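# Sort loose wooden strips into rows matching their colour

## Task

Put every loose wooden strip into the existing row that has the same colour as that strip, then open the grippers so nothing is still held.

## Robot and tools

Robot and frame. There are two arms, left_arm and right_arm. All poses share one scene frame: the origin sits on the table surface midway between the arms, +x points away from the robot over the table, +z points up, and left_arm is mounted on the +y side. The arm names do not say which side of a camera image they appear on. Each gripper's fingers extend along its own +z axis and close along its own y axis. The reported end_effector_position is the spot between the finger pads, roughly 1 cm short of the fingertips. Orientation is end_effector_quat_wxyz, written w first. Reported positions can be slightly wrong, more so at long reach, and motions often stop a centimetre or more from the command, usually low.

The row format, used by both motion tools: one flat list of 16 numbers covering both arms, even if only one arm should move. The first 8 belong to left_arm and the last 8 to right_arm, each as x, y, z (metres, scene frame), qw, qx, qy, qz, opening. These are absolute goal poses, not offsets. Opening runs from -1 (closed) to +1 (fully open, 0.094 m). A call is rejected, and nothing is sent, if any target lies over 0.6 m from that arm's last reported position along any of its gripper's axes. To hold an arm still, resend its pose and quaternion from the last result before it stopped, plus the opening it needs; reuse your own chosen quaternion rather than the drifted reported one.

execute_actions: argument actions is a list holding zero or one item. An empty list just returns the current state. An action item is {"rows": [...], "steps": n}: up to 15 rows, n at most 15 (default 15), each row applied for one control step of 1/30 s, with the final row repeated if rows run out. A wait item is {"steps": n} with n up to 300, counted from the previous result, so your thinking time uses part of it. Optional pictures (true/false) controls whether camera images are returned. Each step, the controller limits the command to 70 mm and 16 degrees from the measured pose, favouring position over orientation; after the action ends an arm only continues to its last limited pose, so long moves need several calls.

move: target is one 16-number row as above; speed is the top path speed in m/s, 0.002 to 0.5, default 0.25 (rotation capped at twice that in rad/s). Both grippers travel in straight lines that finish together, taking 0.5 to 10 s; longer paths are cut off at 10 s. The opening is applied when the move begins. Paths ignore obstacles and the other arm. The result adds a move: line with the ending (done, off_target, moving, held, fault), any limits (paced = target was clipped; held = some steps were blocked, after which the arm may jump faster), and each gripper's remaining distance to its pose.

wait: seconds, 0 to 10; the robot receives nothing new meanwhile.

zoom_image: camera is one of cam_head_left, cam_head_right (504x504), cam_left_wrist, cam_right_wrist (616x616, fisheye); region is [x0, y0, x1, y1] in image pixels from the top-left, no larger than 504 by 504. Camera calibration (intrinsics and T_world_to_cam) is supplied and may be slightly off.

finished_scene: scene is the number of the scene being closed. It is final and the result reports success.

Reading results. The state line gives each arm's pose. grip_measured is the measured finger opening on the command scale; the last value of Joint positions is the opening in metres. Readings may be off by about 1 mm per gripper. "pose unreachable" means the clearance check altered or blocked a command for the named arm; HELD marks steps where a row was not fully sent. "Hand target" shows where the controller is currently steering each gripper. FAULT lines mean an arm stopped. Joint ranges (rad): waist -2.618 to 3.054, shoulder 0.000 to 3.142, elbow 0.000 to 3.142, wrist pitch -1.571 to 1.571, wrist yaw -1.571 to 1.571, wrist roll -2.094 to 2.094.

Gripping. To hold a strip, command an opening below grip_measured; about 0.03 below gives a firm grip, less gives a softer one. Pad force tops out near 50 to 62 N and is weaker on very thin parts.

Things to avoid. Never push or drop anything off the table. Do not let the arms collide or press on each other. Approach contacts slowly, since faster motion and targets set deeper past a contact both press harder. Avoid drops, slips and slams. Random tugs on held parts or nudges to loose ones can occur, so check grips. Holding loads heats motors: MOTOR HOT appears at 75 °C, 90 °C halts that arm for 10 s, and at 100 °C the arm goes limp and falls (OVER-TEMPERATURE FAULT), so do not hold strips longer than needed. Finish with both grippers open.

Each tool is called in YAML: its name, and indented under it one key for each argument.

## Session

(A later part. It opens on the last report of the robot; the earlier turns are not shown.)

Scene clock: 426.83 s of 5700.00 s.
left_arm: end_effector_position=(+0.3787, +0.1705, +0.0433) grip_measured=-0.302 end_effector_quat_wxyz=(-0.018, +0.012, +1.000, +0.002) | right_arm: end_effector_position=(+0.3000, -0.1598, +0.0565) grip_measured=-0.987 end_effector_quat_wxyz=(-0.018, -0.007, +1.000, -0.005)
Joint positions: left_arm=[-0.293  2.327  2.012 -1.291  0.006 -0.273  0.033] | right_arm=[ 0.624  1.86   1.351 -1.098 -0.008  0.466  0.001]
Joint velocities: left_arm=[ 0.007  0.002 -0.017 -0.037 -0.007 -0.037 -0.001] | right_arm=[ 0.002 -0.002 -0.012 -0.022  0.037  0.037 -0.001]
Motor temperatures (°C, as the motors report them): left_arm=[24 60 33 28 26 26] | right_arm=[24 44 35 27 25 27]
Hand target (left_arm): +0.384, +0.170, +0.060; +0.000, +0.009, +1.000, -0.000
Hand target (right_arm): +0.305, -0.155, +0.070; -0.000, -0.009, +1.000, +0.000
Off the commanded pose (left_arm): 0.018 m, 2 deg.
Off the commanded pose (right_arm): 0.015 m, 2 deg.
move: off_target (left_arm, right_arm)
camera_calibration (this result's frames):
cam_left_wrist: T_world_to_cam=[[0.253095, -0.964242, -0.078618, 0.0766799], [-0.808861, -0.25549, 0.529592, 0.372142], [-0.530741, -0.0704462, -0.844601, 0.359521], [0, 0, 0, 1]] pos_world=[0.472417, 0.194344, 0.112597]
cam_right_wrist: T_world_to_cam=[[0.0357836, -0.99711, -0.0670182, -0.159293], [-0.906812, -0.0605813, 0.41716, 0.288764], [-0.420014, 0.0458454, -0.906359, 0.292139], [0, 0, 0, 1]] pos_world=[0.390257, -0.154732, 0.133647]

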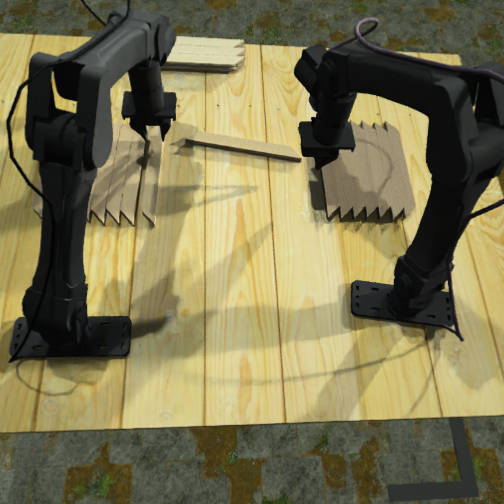

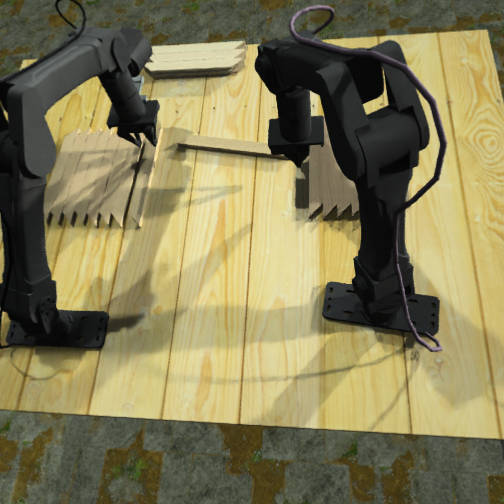

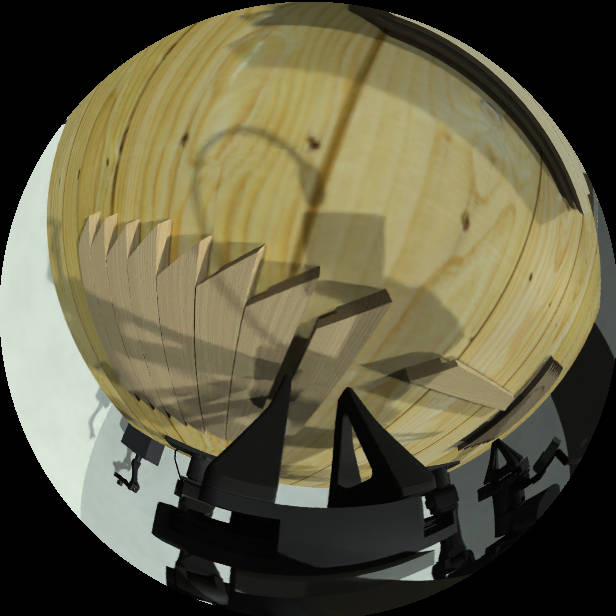

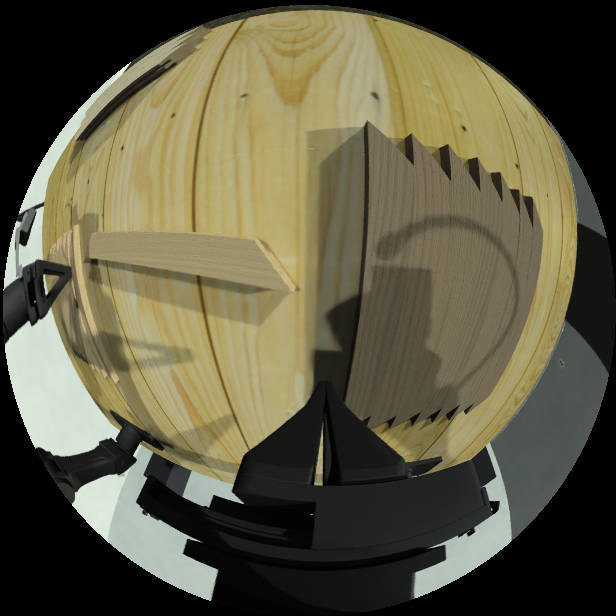

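move:
  target: [0.318,0.130,0.055,0,0.009,1,0,-1, 0.25,-0.19,0.12,0,-0.009,1,0,0.3]
  speed: 0.15

move:
  target: [0.318,0.130,0.019,0,0.009,1,0,-1, 0.25,-0.19,0.12,0,-0.009,1,0,0.3]
  speed: 0.06

Scene clock: 451.43 s of 5700.00 s.
left_arm: end_effector_position=(+0.3145, +0.1336, +0.0454) grip_measured=-0.988 end_effector_quat_wxyz=(-0.018, +0.010, +1.000, +0.007) | right_arm: end_effector_position=(+0.2546, -0.1834, +0.1191) grip_measured=+0.297 end_effector_quat_wxyz=(+0.002, -0.011, +1.000, +0.006)
Joint positions: left_arm=[-0.431  2.126  1.69  -1.172  0.002 -0.415  0.001] | right_arm=[ 0.624  1.587  1.287 -1.261 -0.008  0.458  0.061]
Joint velocities: left_arm=[-0.002 -0.042  0.007  0.051 -0.007  0.022 -0.   ] | right_arm=[-0.007 -0.012 -0.002 -0.051  0.022 -0.007 -0.001]
Motor temperatures (°C, as the motors report them): left_arm=[24 63 35 28 26 26] | right_arm=[24 44 36 27 25 27]
Hand target (left_arm): +0.318, +0.130, +0.055; +0.000, +0.009, +1.000, -0.001
Hand target (right_arm): +0.250, -0.190, +0.120; +0.000, -0.009, +1.000, +0.000
Off the commanded pose (left_arm): 0.011 m, 2 deg.
Off the commanded pose (right_arm): 0.008 m, 1 deg.
After step 90, 20.50 s passed at rest.
move: off_target (left_arm)
camera_calibration (this result's frames):
cam_left_wrist: T_world_to_cam=[[0.256533, -0.962547, -0.0877125, 0.0566439], [-0.807789, -0.263345, 0.527377, 0.310541], [-0.530724, -0.0644368, -0.845091, 0.32381], [0, 0, 0, 1]] pos_world=[0.408174, 0.157167, 0.114845]
cam_right_wrist: T_world_to_cam=[[0.0468544, -0.995163, -0.0863456, -0.177175], [-0.9223, -0.0762965, 0.378868, 0.225665], [-0.383624, 0.061885, -0.921414, 0.326365], [0, 0, 0, 1]] pos_world=[0.341634, -0.179298, 0.199922]

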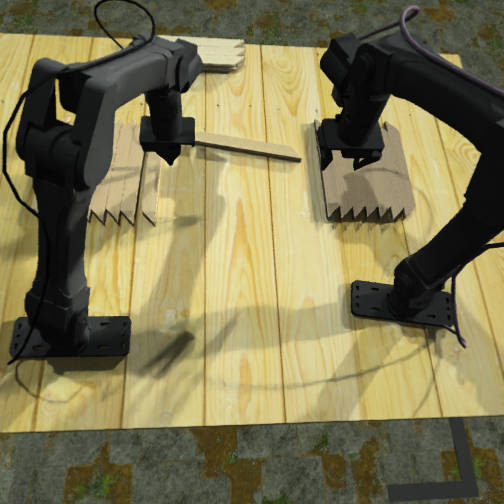

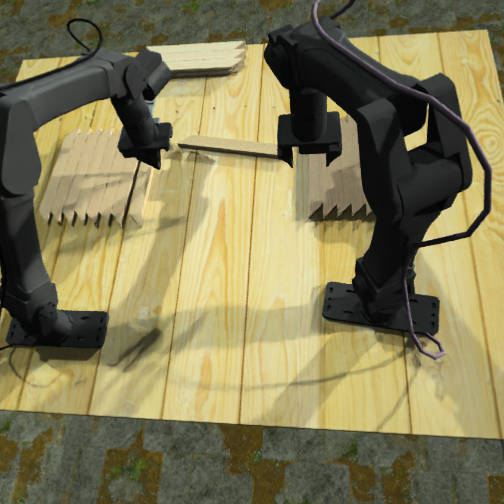

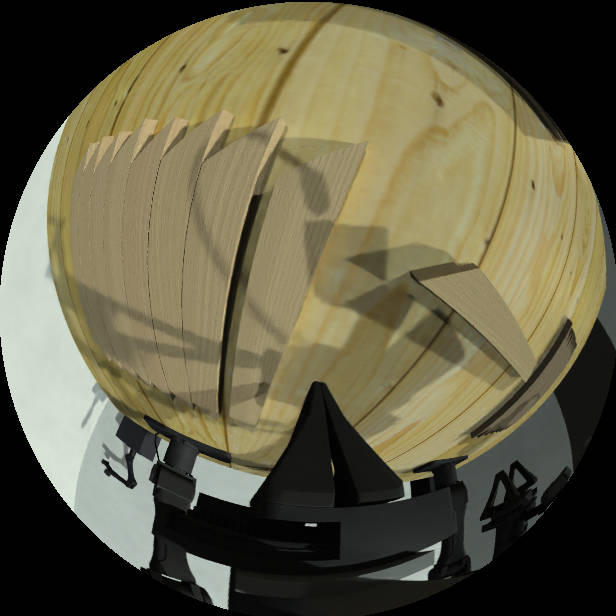

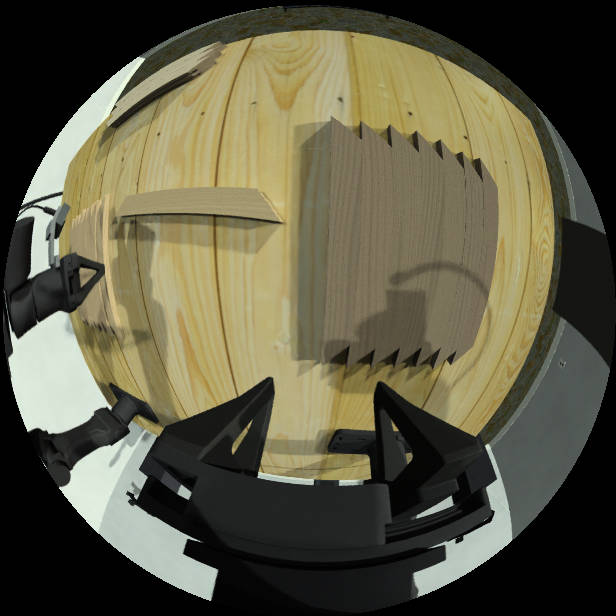

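Scene clock: 452.40 s of 5700.00 s.
left_arm: end_effector_position=(+0.3178, +0.1321, +0.0237) grip_measured=-0.988 end_effector_quat_wxyz=(-0.002, +0.008, +1.000, -0.000) | right_arm: end_effector_position=(+0.2543, -0.1835, +0.1191) grip_measured=+0.297 end_effector_quat_wxyz=(+0.002, -0.011, +1.000, +0.006)
Joint positions: left_arm=[-0.431  2.126  1.602 -1.049  0.002 -0.419  0.001] | right_arm=[ 0.624  1.587  1.287 -1.263 -0.008  0.458  0.061]
Joint velocities: left_arm=[-0.012 -0.002 -0.002  0.022  0.007 -0.095 -0.002] | right_arm=[-0.012  0.007 -0.002  0.051  0.007  0.037  0.   ]
Motor temperatures (°C, as the motors report them): left_arm=[24 62 35 28 26 26] | right_arm=[24 44 36 27 25 27]
Hand target (left_arm): +0.318, +0.130, +0.019; -0.000, +0.009, +1.000, +0.000
Hand target (right_arm): +0.250, -0.190, +0.120; -0.000, -0.009, +1.000, -0.000
Off the commanded pose (left_arm): 0.005 m, 0 deg.
Off the commanded pose (right_arm): 0.008 m, 1 deg.
move: done
camera_calibration (this result's frames):
cam_left_wrist: T_world_to_cam=[[0.262687, -0.962704, -0.0647865, 0.0499395], [-0.82359, -0.258696, 0.504754, 0.329181], [-0.502688, -0.0792347, -0.860829, 0.300561], [0, 0, 0, 1]] pos_world=[0.409081, 0.15705, 0.095812]
cam_right_wrist: T_world_to_cam=[[0.0467669, -0.995208, -0.0858677, -0.177337], [-0.921915, -0.0760962, 0.379845, 0.225246], [-0.384559, 0.0613985, -0.921056, 0.32638], [0, 0, 0, 1]] pos_world=[0.341463, -0.179386, 0.199829]

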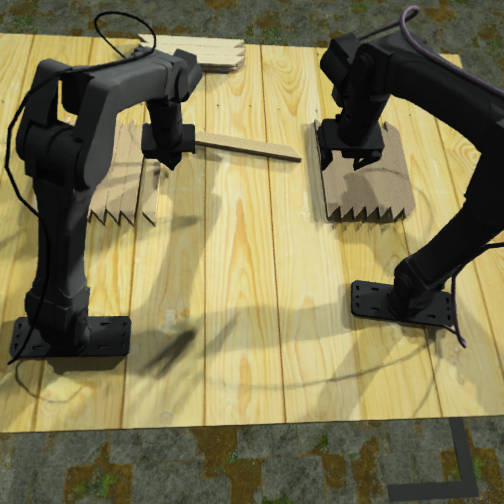

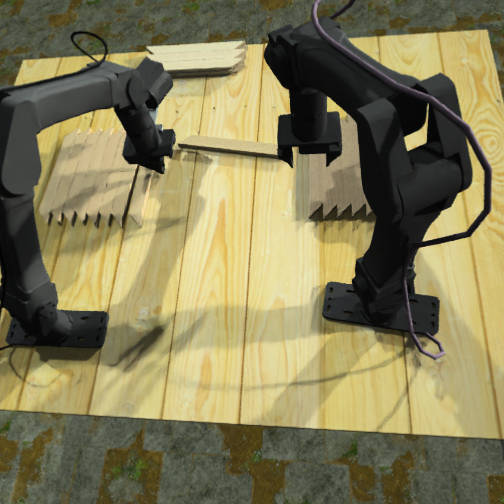

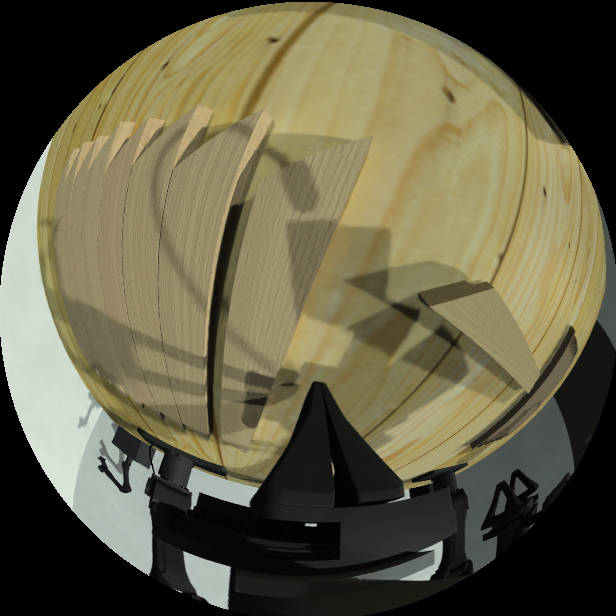

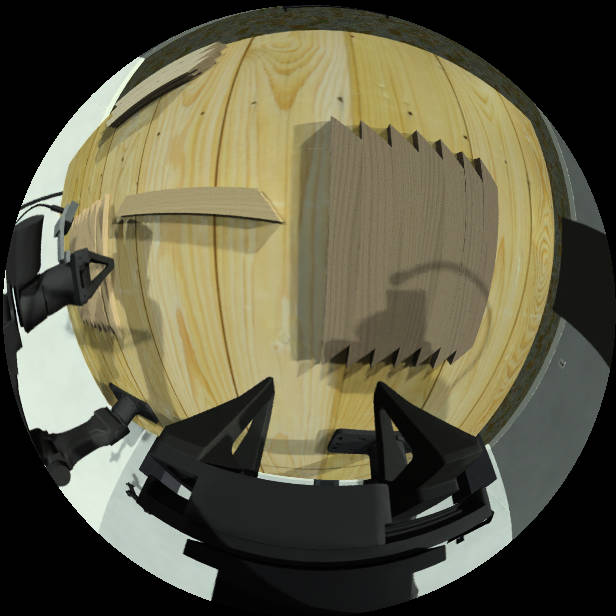

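move:
  target: [0.318,0.170,0.020,0,0.009,1,0,-1, 0.25,-0.19,0.12,0,-0.009,1,0,0.3]
  speed: 0.025

Scene clock: 458.70 s of 5700.00 s.
left_arm: end_effector_position=(+0.3173, +0.1606, +0.0182) grip_measured=-0.988 end_effector_quat_wxyz=(-0.007, +0.015, +1.000, -0.004) | right_arm: end_effector_position=(+0.2543, -0.1835, +0.1191) grip_measured=+0.297 end_effector_quat_wxyz=(+0.002, -0.011, +1.000, +0.006)
Joint positions: left_arm=[-0.361  2.096  1.532 -1.016  0.013 -0.334  0.001] | right_arm=[ 0.624  1.587  1.287 -1.263 -0.008  0.458  0.061]
Joint velocities: left_arm=[ 0.012 -0.042 -0.012  0.037  0.022  0.007 -0.   ] | right_arm=[-0.002 -0.002 -0.007 -0.037 -0.037  0.022 -0.   ]
Motor temperatures (°C, as the motors report them): left_arm=[24 60 35 28 26 26] | right_arm=[24 43 36 27 25 27]
Hand target (left_arm): +0.319, +0.170, +0.020; -0.000, +0.009, +1.000, +0.001
Hand target (right_arm): +0.250, -0.190, +0.120; +0.000, -0.009, +1.000, -0.000
Off the commanded pose (left_arm): 0.010 m, 1 deg.
Off the commanded pose (right_arm): 0.008 m, 1 deg.
After step 90, 1.50 s passed at rest.
move: done
camera_calibration (this result's frames):
cam_left_wrist: T_world_to_cam=[[0.248879, -0.966669, -0.0600794, 0.082036], [-0.821951, -0.243617, 0.514828, 0.335796], [-0.512305, -0.0787477, -0.855186, 0.300687], [0, 0, 0, 1]] pos_world=[0.409634, 0.184786, 0.089195]
cam_right_wrist: T_world_to_cam=[[0.0467669, -0.995208, -0.0858677, -0.177337], [-0.921915, -0.0760962, 0.379845, 0.225246], [-0.384559, 0.0613985, -0.921056, 0.32638], [0, 0, 0, 1]] pos_world=[0.341463, -0.179386, 0.199829]

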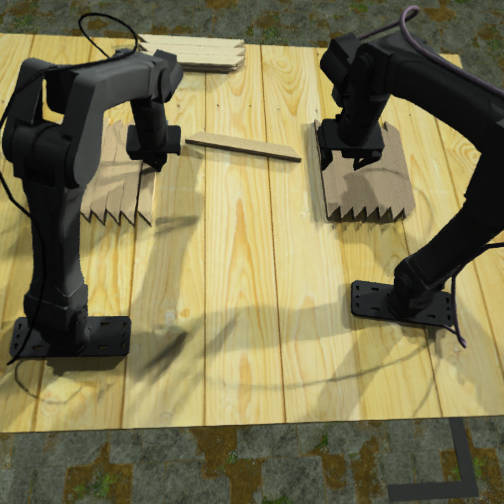

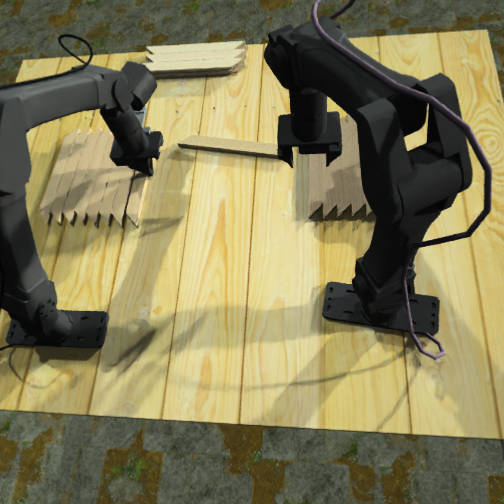

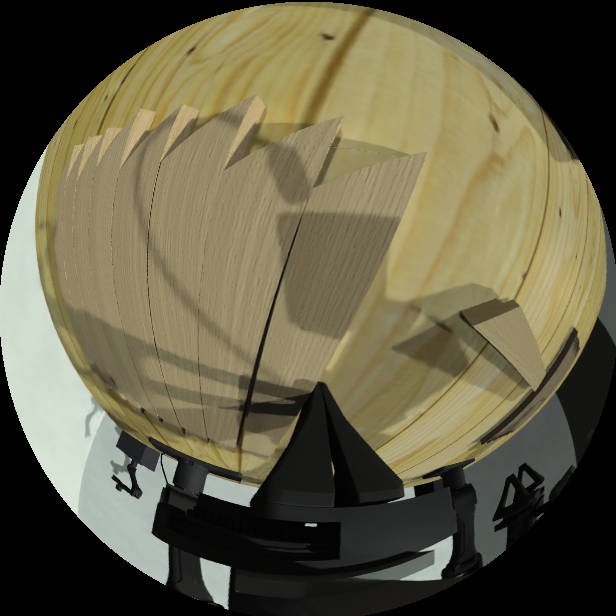

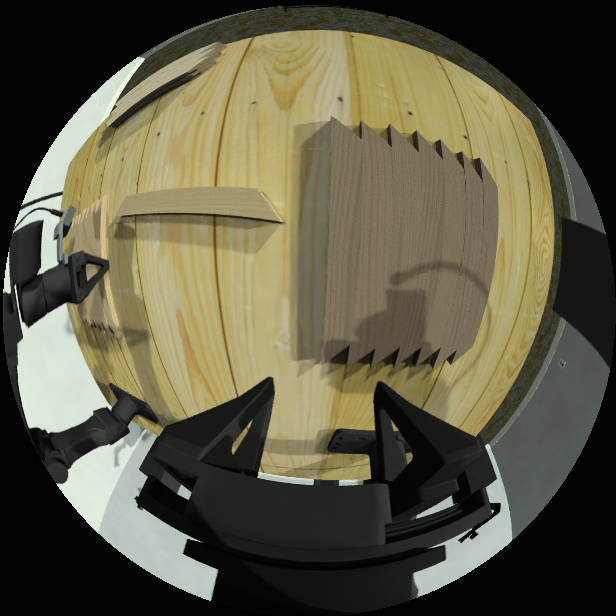

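move:
  target: [0.312,0.179,0.021,0,0.009,1,0,-1, 0.25,-0.19,0.12,0,-0.009,1,0,0.3]
  speed: 0.015

Scene clock: 464.23 s of 5700.00 s.
left_arm: end_effector_position=(+0.3152, +0.1659, +0.0181) grip_measured=-0.988 end_effector_quat_wxyz=(+0.001, +0.018, +1.000, -0.010) | right_arm: end_effector_position=(+0.2543, -0.1835, +0.1191) grip_measured=+0.297 end_effector_quat_wxyz=(+0.002, -0.011, +1.000, +0.006)
Joint positions: left_arm=[-0.347  2.066  1.484 -0.98   0.018 -0.316  0.001] | right_arm=[ 0.624  1.587  1.287 -1.263 -0.008  0.458  0.061]
Joint velocities: left_arm=[-0.002  0.002 -0.007  0.022 -0.022 -0.066  0.   ] | right_arm=[ 0.007 -0.027  0.012 -0.007 -0.037  0.081 -0.001]
Motor temperatures (°C, as the motors report them): left_arm=[24 60 34 28 26 26] | right_arm=[24 43 36 27 25 27]
Hand target (left_arm): +0.312, +0.179, +0.021; -0.000, +0.009, +1.000, +0.000
Hand target (right_arm): +0.250, -0.190, +0.120; -0.000, -0.009, +1.000, -0.000
Off the commanded pose (left_arm): 0.014 m, 2 deg.
Off the commanded pose (right_arm): 0.008 m, 1 deg.
After step 90, 1.03 s passed at rest.
move: off_target (left_arm)
camera_calibration (this result's frames):
cam_left_wrist: T_world_to_cam=[[0.244901, -0.968499, -0.0450996, 0.0889627], [-0.831056, -0.23365, 0.504732, 0.336772], [-0.49937, -0.086129, -0.862097, 0.297241], [0, 0, 0, 1]] pos_world=[0.406523, 0.190448, 0.0902829]
cam_right_wrist: T_world_to_cam=[[0.0467669, -0.995208, -0.0858677, -0.177337], [-0.921915, -0.0760962, 0.379845, 0.225246], [-0.384559, 0.0613985, -0.921056, 0.32638], [0, 0, 0, 1]] pos_world=[0.341463, -0.179386, 0.199829]

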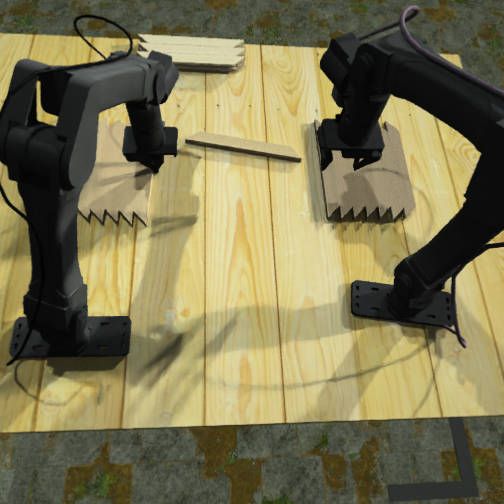

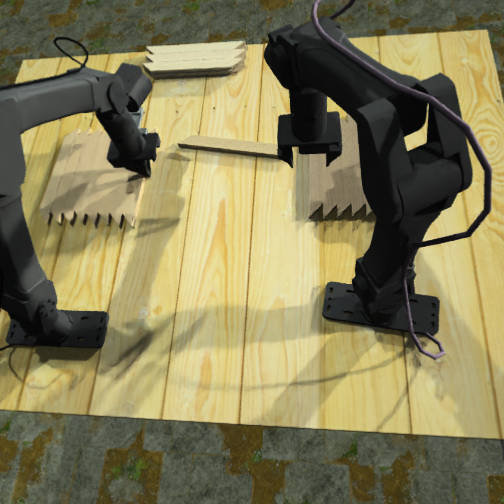

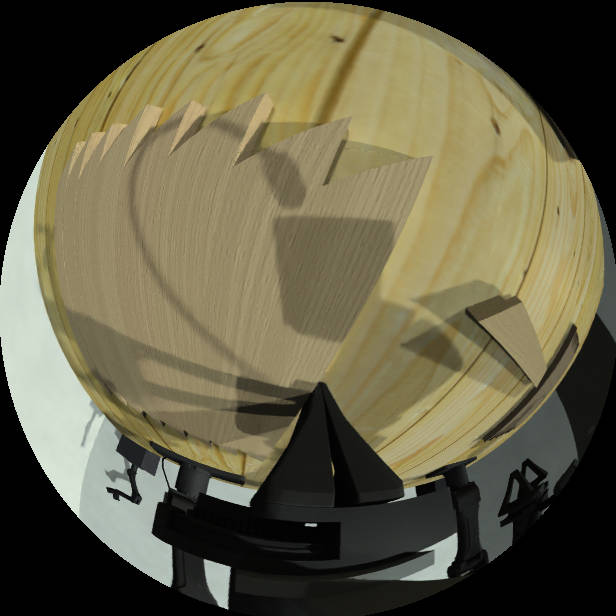

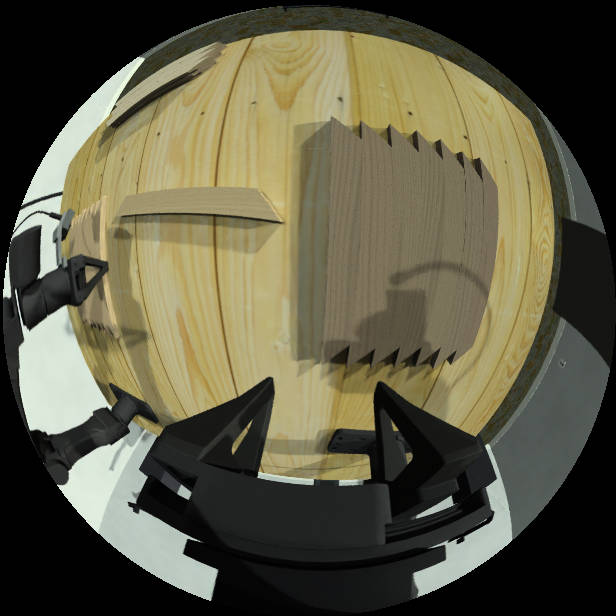

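move:
  target: [0.315,0.148,0.035,0,0.009,1,0,-1, 0.22,-0.22,0.12,0,-0.009,1,0,0.3]
  speed: 0.06

move:
  target: [0.388,0.050,0.065,0,0.768,0.641,0,0.3, 0.22,-0.22,0.12,0,-0.009,1,0,0.3]
  speed: 0.2

Scene clock: 488.67 s of 5700.00 s.
left_arm: end_effector_position=(+0.3115, +0.1509, +0.0318) grip_measured=-0.988 end_effector_quat_wxyz=(-0.003, +0.007, +1.000, -0.007) | right_arm: end_effector_position=(+0.2242, -0.2142, +0.1180) grip_measured=+0.297 end_effector_quat_wxyz=(-0.002, -0.010, +1.000, +0.003)
Joint positions: left_arm=[-0.388  2.066  1.542 -1.047  0.016 -0.378  0.001] | right_arm=[ 0.569  1.441  1.146 -1.277 -0.008  0.404  0.061]
Joint velocities: left_arm=[-0.022 -0.017 -0.017  0.007  0.051  0.007  0.   ] | right_arm=[-0.007 -0.022  0.002 -0.022 -0.037  0.007  0.   ]
Motor temperatures (°C, as the motors report them): left_arm=[24 59 33 28 26 26] | right_arm=[24 42 35 27 25 27]
Hand target (left_arm): +0.314, +0.148, +0.035; +0.000, +0.009, +1.000, -0.001
Hand target (right_arm): +0.220, -0.220, +0.120; +0.000, -0.009, +1.000, -0.000
Off the commanded pose (left_arm): 0.006 m, 1 deg.
Off the commanded pose (right_arm): 0.007 m, 0 deg.
After step 90, 20.30 s passed at rest.
move: done
camera_calibration (this result's frames):
cam_left_wrist: T_world_to_cam=[[0.265077, -0.962789, -0.0526531, 0.0690968], [-0.821145, -0.254029, 0.511068, 0.323074], [-0.505426, -0.0922366, -0.857926, 0.308612], [0, 0, 0, 1]] pos_world=[0.402955, 0.177061, 0.103292]
cam_right_wrist: T_world_to_cam=[[0.04458, -0.995654, -0.0817714, -0.206611], [-0.918984, -0.0729706, 0.387483, 0.194599], [-0.391766, 0.0578726, -0.918243, 0.316235], [0, 0, 0, 1]] pos_world=[0.311934, -0.209815, 0.198082]

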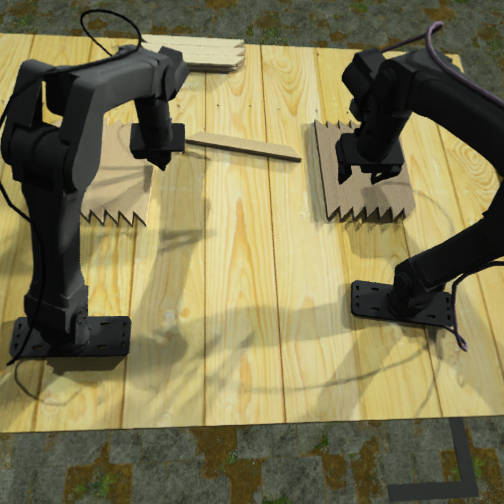

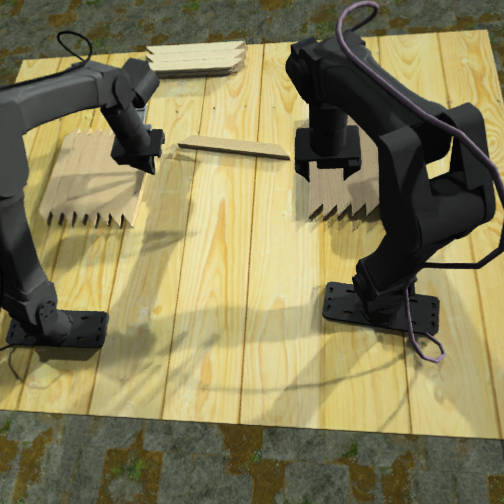

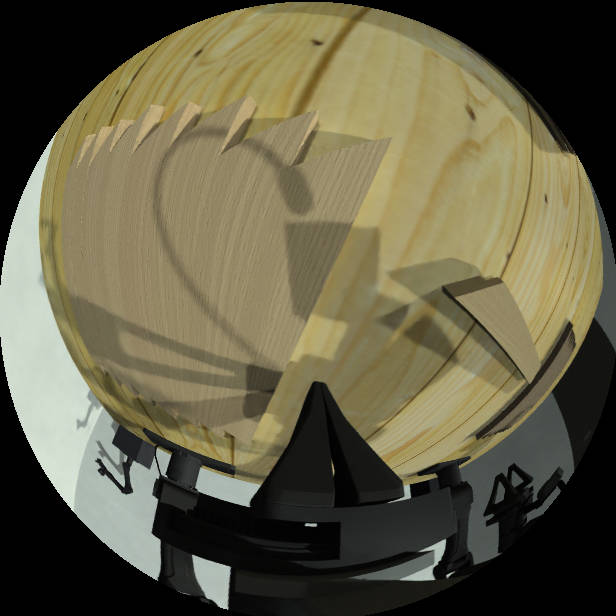

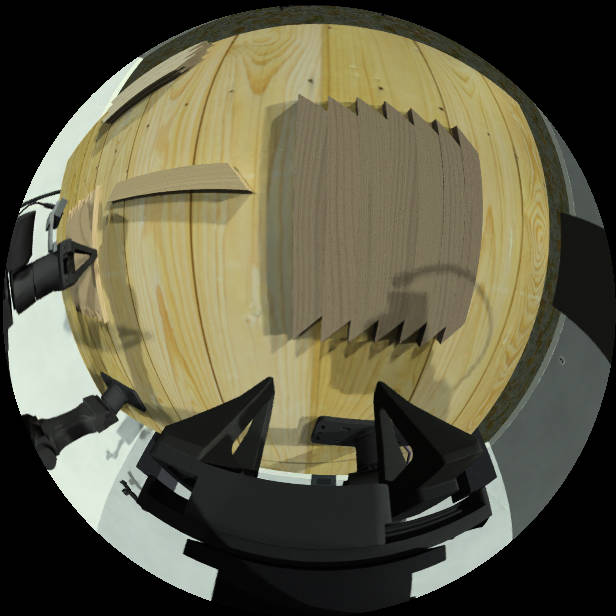

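Scene clock: 493.60 s of 5700.00 s.
left_arm: end_effector_position=(+0.3854, +0.0542, +0.0597) grip_measured=+0.298 end_effector_quat_wxyz=(+0.004, +0.762, +0.648, -0.003) | right_arm: end_effector_position=(+0.2242, -0.2142, +0.1180) grip_measured=+0.297 end_effector_quat_wxyz=(-0.002, -0.011, +1.000, +0.003)
Joint positions: left_arm=[-0.514  2.629  2.629 -1.565  0.008  1.214  0.061] | right_arm=[ 0.569  1.441  1.146 -1.277 -0.008  0.402  0.061]
Joint velocities: left_arm=[-0.012  0.007  0.002  0.007  0.051 -0.022  0.   ] | right_arm=[-0.007 -0.002 -0.017  0.081 -0.037 -0.081 -0.001]
Motor temperatures (°C, as the motors report them): left_arm=[24 59 34 27 26 26] | right_arm=[24 42 35 27 25 27]
Hand target (left_arm): +0.384, +0.050, +0.066; +0.008, +0.768, +0.641, +0.002
Hand target (right_arm): +0.220, -0.220, +0.120; -0.000, -0.009, +1.000, -0.000
Off the commanded pose (left_arm): 0.007 m, 1 deg.
Off the commanded pose (right_arm): 0.007 m, 0 deg.
joint sent to its limit (left arm) — the command would take joint 4 (wrist pitch) past its lower limit, so that joint was sent only as far as its limit.
move: done
camera_calibration (this result's frames):
cam_left_wrist: T_world_to_cam=[[-0.990409, -0.121932, -0.064976, 0.396873], [-0.138094, 0.858685, 0.493549, 0.0223835], [-0.0043853, 0.497788, -0.867288, 0.1364], [0, 0, 0, 1]] pos_world=[0.396756, -0.0387273, 0.133038]
cam_right_wrist: T_world_to_cam=[[0.04572, -0.995601, -0.0817762, -0.206855], [-0.918903, -0.0740242, 0.387476, 0.194356], [-0.391825, 0.057429, -0.918246, 0.316154], [0, 0, 0, 1]] pos_world=[0.311929, -0.209715, 0.198083]

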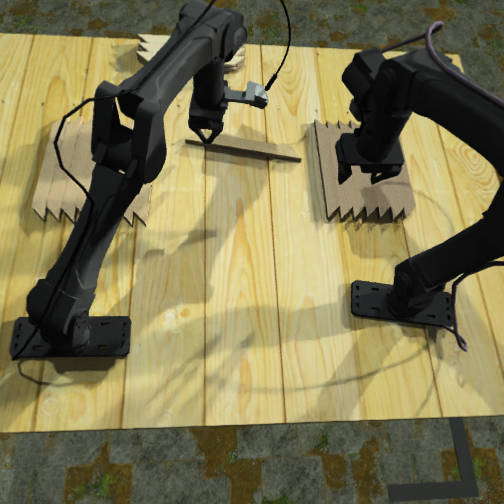

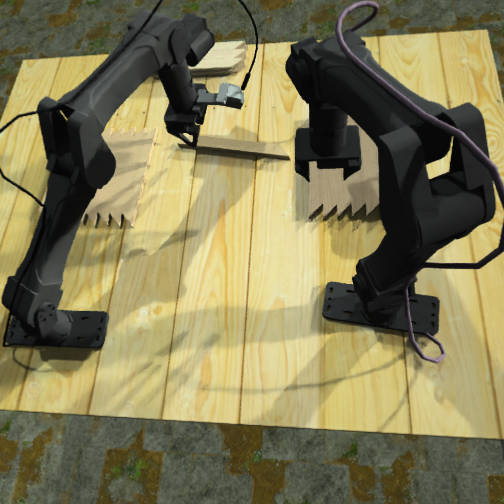

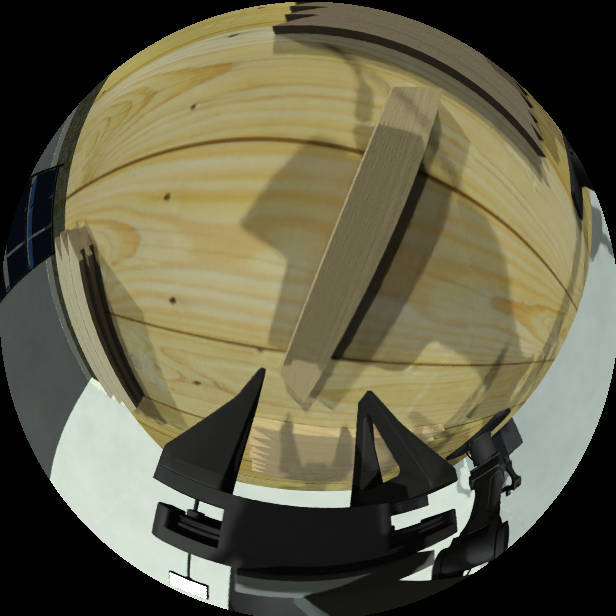

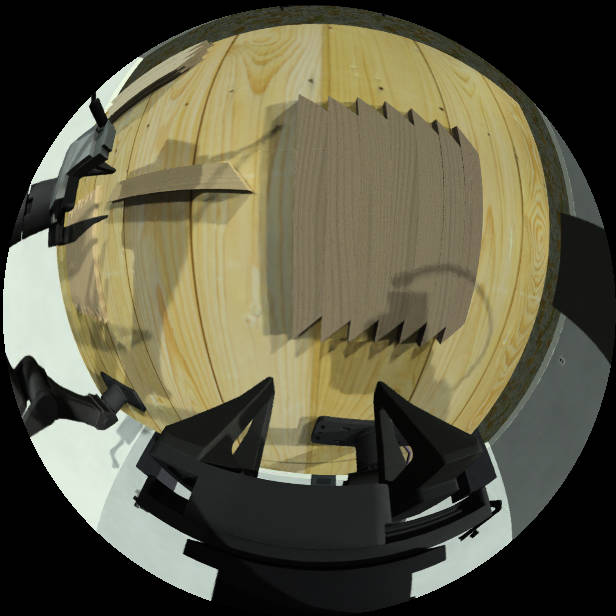

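move:
  target: [0.389,0.048,0.03,0,0.768,0.641,0,0.3, 0.22,-0.22,0.12,0,-0.009,1,0,0.3]
  speed: 0.06

Scene clock: 499.80 s of 5700.00 s.
left_arm: end_effector_position=(+0.3883, +0.0528, +0.0292) grip_measured=+0.298 end_effector_quat_wxyz=(-0.007, +0.763, +0.647, -0.006) | right_arm: end_effector_position=(+0.2242, -0.2142, +0.1180) grip_measured=+0.297 end_effector_quat_wxyz=(-0.002, -0.011, +1.000, +0.003)
Joint positions: left_arm=[-0.514  2.665  2.575 -1.498  0.006  1.217  0.061] | right_arm=[ 0.569  1.441  1.146 -1.277 -0.008  0.402  0.061]
Joint velocities: left_arm=[ 0.002  0.007  0.002  0.037  0.022 -0.007  0.   ] | right_arm=[-0.002 -0.007 -0.002  0.007 -0.051 -0.051  0.   ]
Motor temperatures (°C, as the motors report them): left_arm=[24 60 35 27 26 26] | right_arm=[24 41 35 27 25 27]
Hand target (left_arm): +0.389, +0.048, +0.030; -0.000, +0.768, +0.641, -0.000
Hand target (right_arm): +0.220, -0.220, +0.120; -0.000, -0.009, +1.000, -0.000
Off the commanded pose (left_arm): 0.005 m, 1 deg.
Off the commanded pose (right_arm): 0.007 m, 1 deg.
After step 90, 2.30 s passed at rest.
move: done
camera_calibration (this result's frames):
cam_left_wrist: T_world_to_cam=[[-0.991882, -0.117818, -0.0478476, 0.397517], [-0.125753, 0.852915, 0.506678, 0.0341483], [-0.0188861, 0.508582, -0.860806, 0.115537], [0, 0, 0, 1]] pos_world=[0.400766, -0.0410508, 0.101173]
cam_right_wrist: T_world_to_cam=[[0.0461, -0.995584, -0.0817778, -0.206936], [-0.918876, -0.0743754, 0.387473, 0.194275], [-0.391845, 0.0572811, -0.918247, 0.316127], [0, 0, 0, 1]] pos_world=[0.311927, -0.209681, 0.198083]

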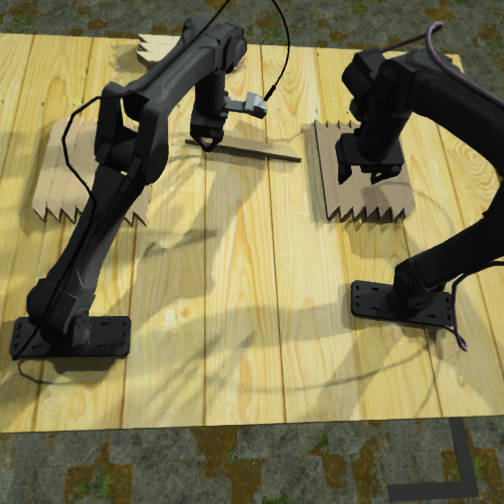

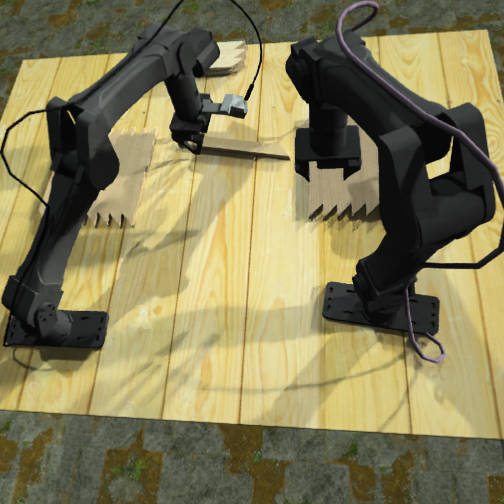

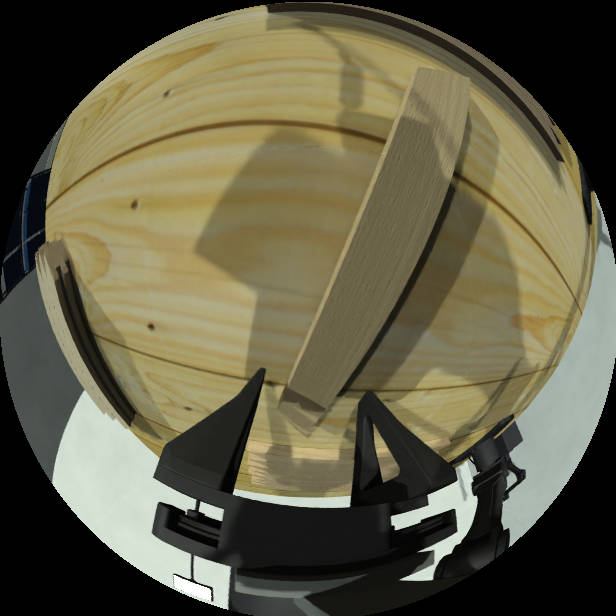

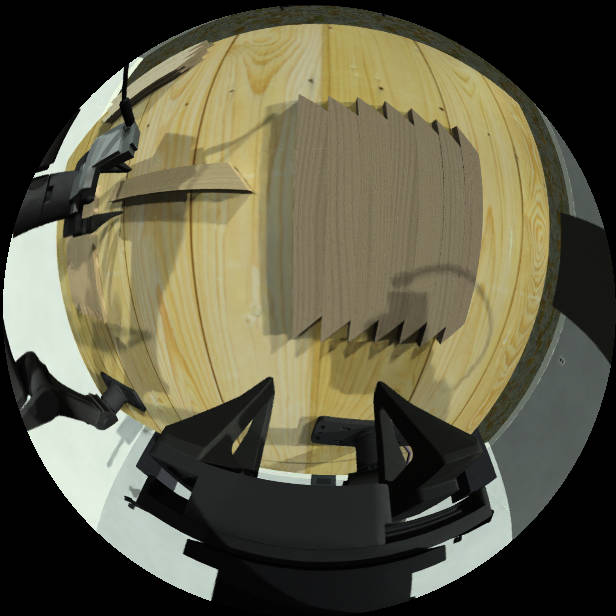

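move:
  target: [0.384,0.020,0.03,0,0.768,0.641,0,0.3, 0.22,-0.22,0.12,0,-0.009,1,0,0.3]
  speed: 0.05

Scene clock: 514.50 s of 5700.00 s.
left_arm: end_effector_position=(+0.3835, +0.0236, +0.0236) grip_measured=+0.298 end_effector_quat_wxyz=(-0.001, +0.767, +0.642, -0.002) | right_arm: end_effector_position=(+0.2242, -0.2142, +0.1180) grip_measured=+0.297 end_effector_quat_wxyz=(-0.002, -0.011, +1.000, +0.003)
Joint positions: left_arm=[-0.57   2.771  2.763 -1.565  0.004  1.175  0.061] | right_arm=[ 0.569  1.441  1.146 -1.277 -0.008  0.402  0.061]
Joint velocities: left_arm=[ 0.012 -0.017  0.007 -0.022  0.007 -0.066 -0.   ] | right_arm=[ 0.002  0.007  0.007 -0.022 -0.022 -0.037 -0.001]
Motor temperatures (°C, as the motors report them): left_arm=[24 64 34 27 26 26] | right_arm=[24 41 35 27 25 27]
Hand target (left_arm): +0.383, +0.020, +0.030; +0.004, +0.768, +0.641, +0.001
Hand target (right_arm): +0.220, -0.220, +0.120; -0.000, -0.009, +1.000, -0.000
Off the commanded pose (left_arm): 0.007 m, 0 deg.
Off the commanded pose (right_arm): 0.007 m, 1 deg.
joint sent to its limit (left arm) — the command would take joint 4 (wrist pitch) past its lower limit, so that joint was sent only as far as its limit.
After step 90, 10.53 s passed at rest.
move: done
camera_calibration (this result's frames):
cam_left_wrist: T_world_to_cam=[[-0.99263, -0.105179, -0.0601846, 0.38932], [-0.121176, 0.856892, 0.501052, 0.0596618], [-0.00112849, 0.504652, -0.863322, 0.118853], [0, 0, 0, 1]] pos_world=[0.393815, -0.0701548, 0.0961457]
cam_right_wrist: T_world_to_cam=[[0.0461, -0.995584, -0.0817778, -0.206936], [-0.918876, -0.0743754, 0.387473, 0.194275], [-0.391845, 0.0572811, -0.918247, 0.316127], [0, 0, 0, 1]] pos_world=[0.311927, -0.209681, 0.198083]

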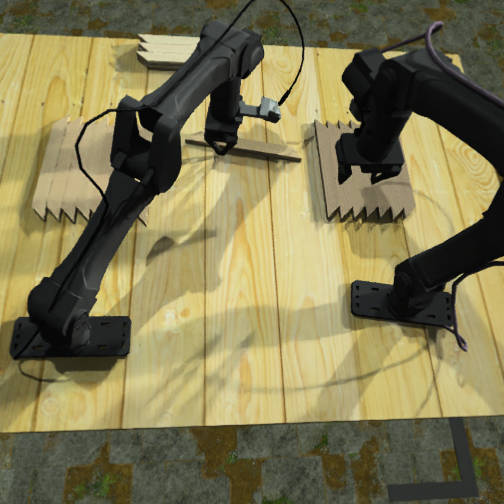

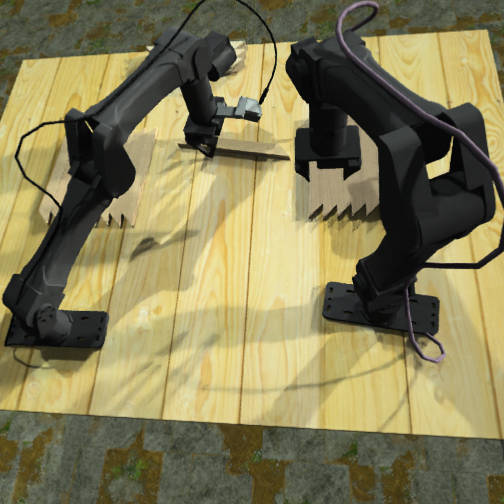

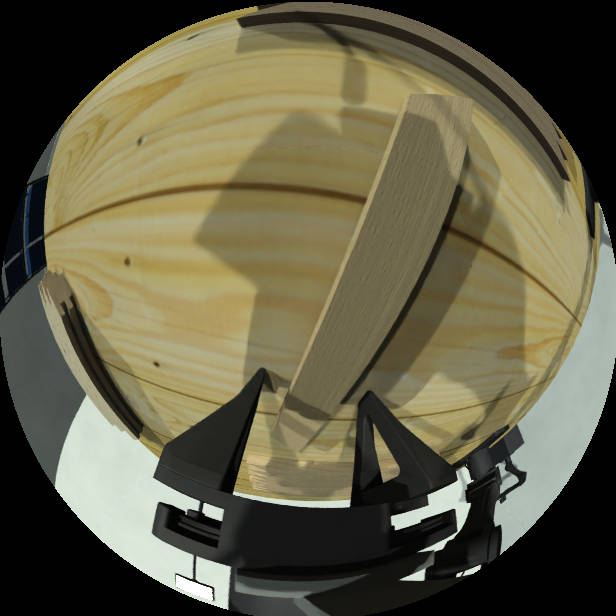

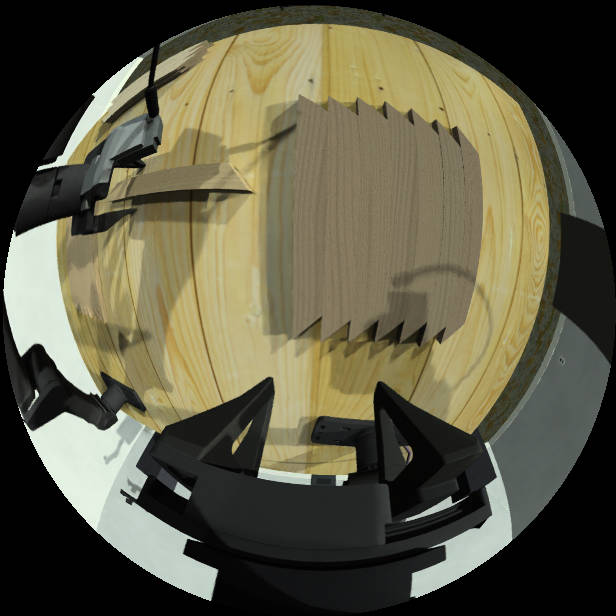

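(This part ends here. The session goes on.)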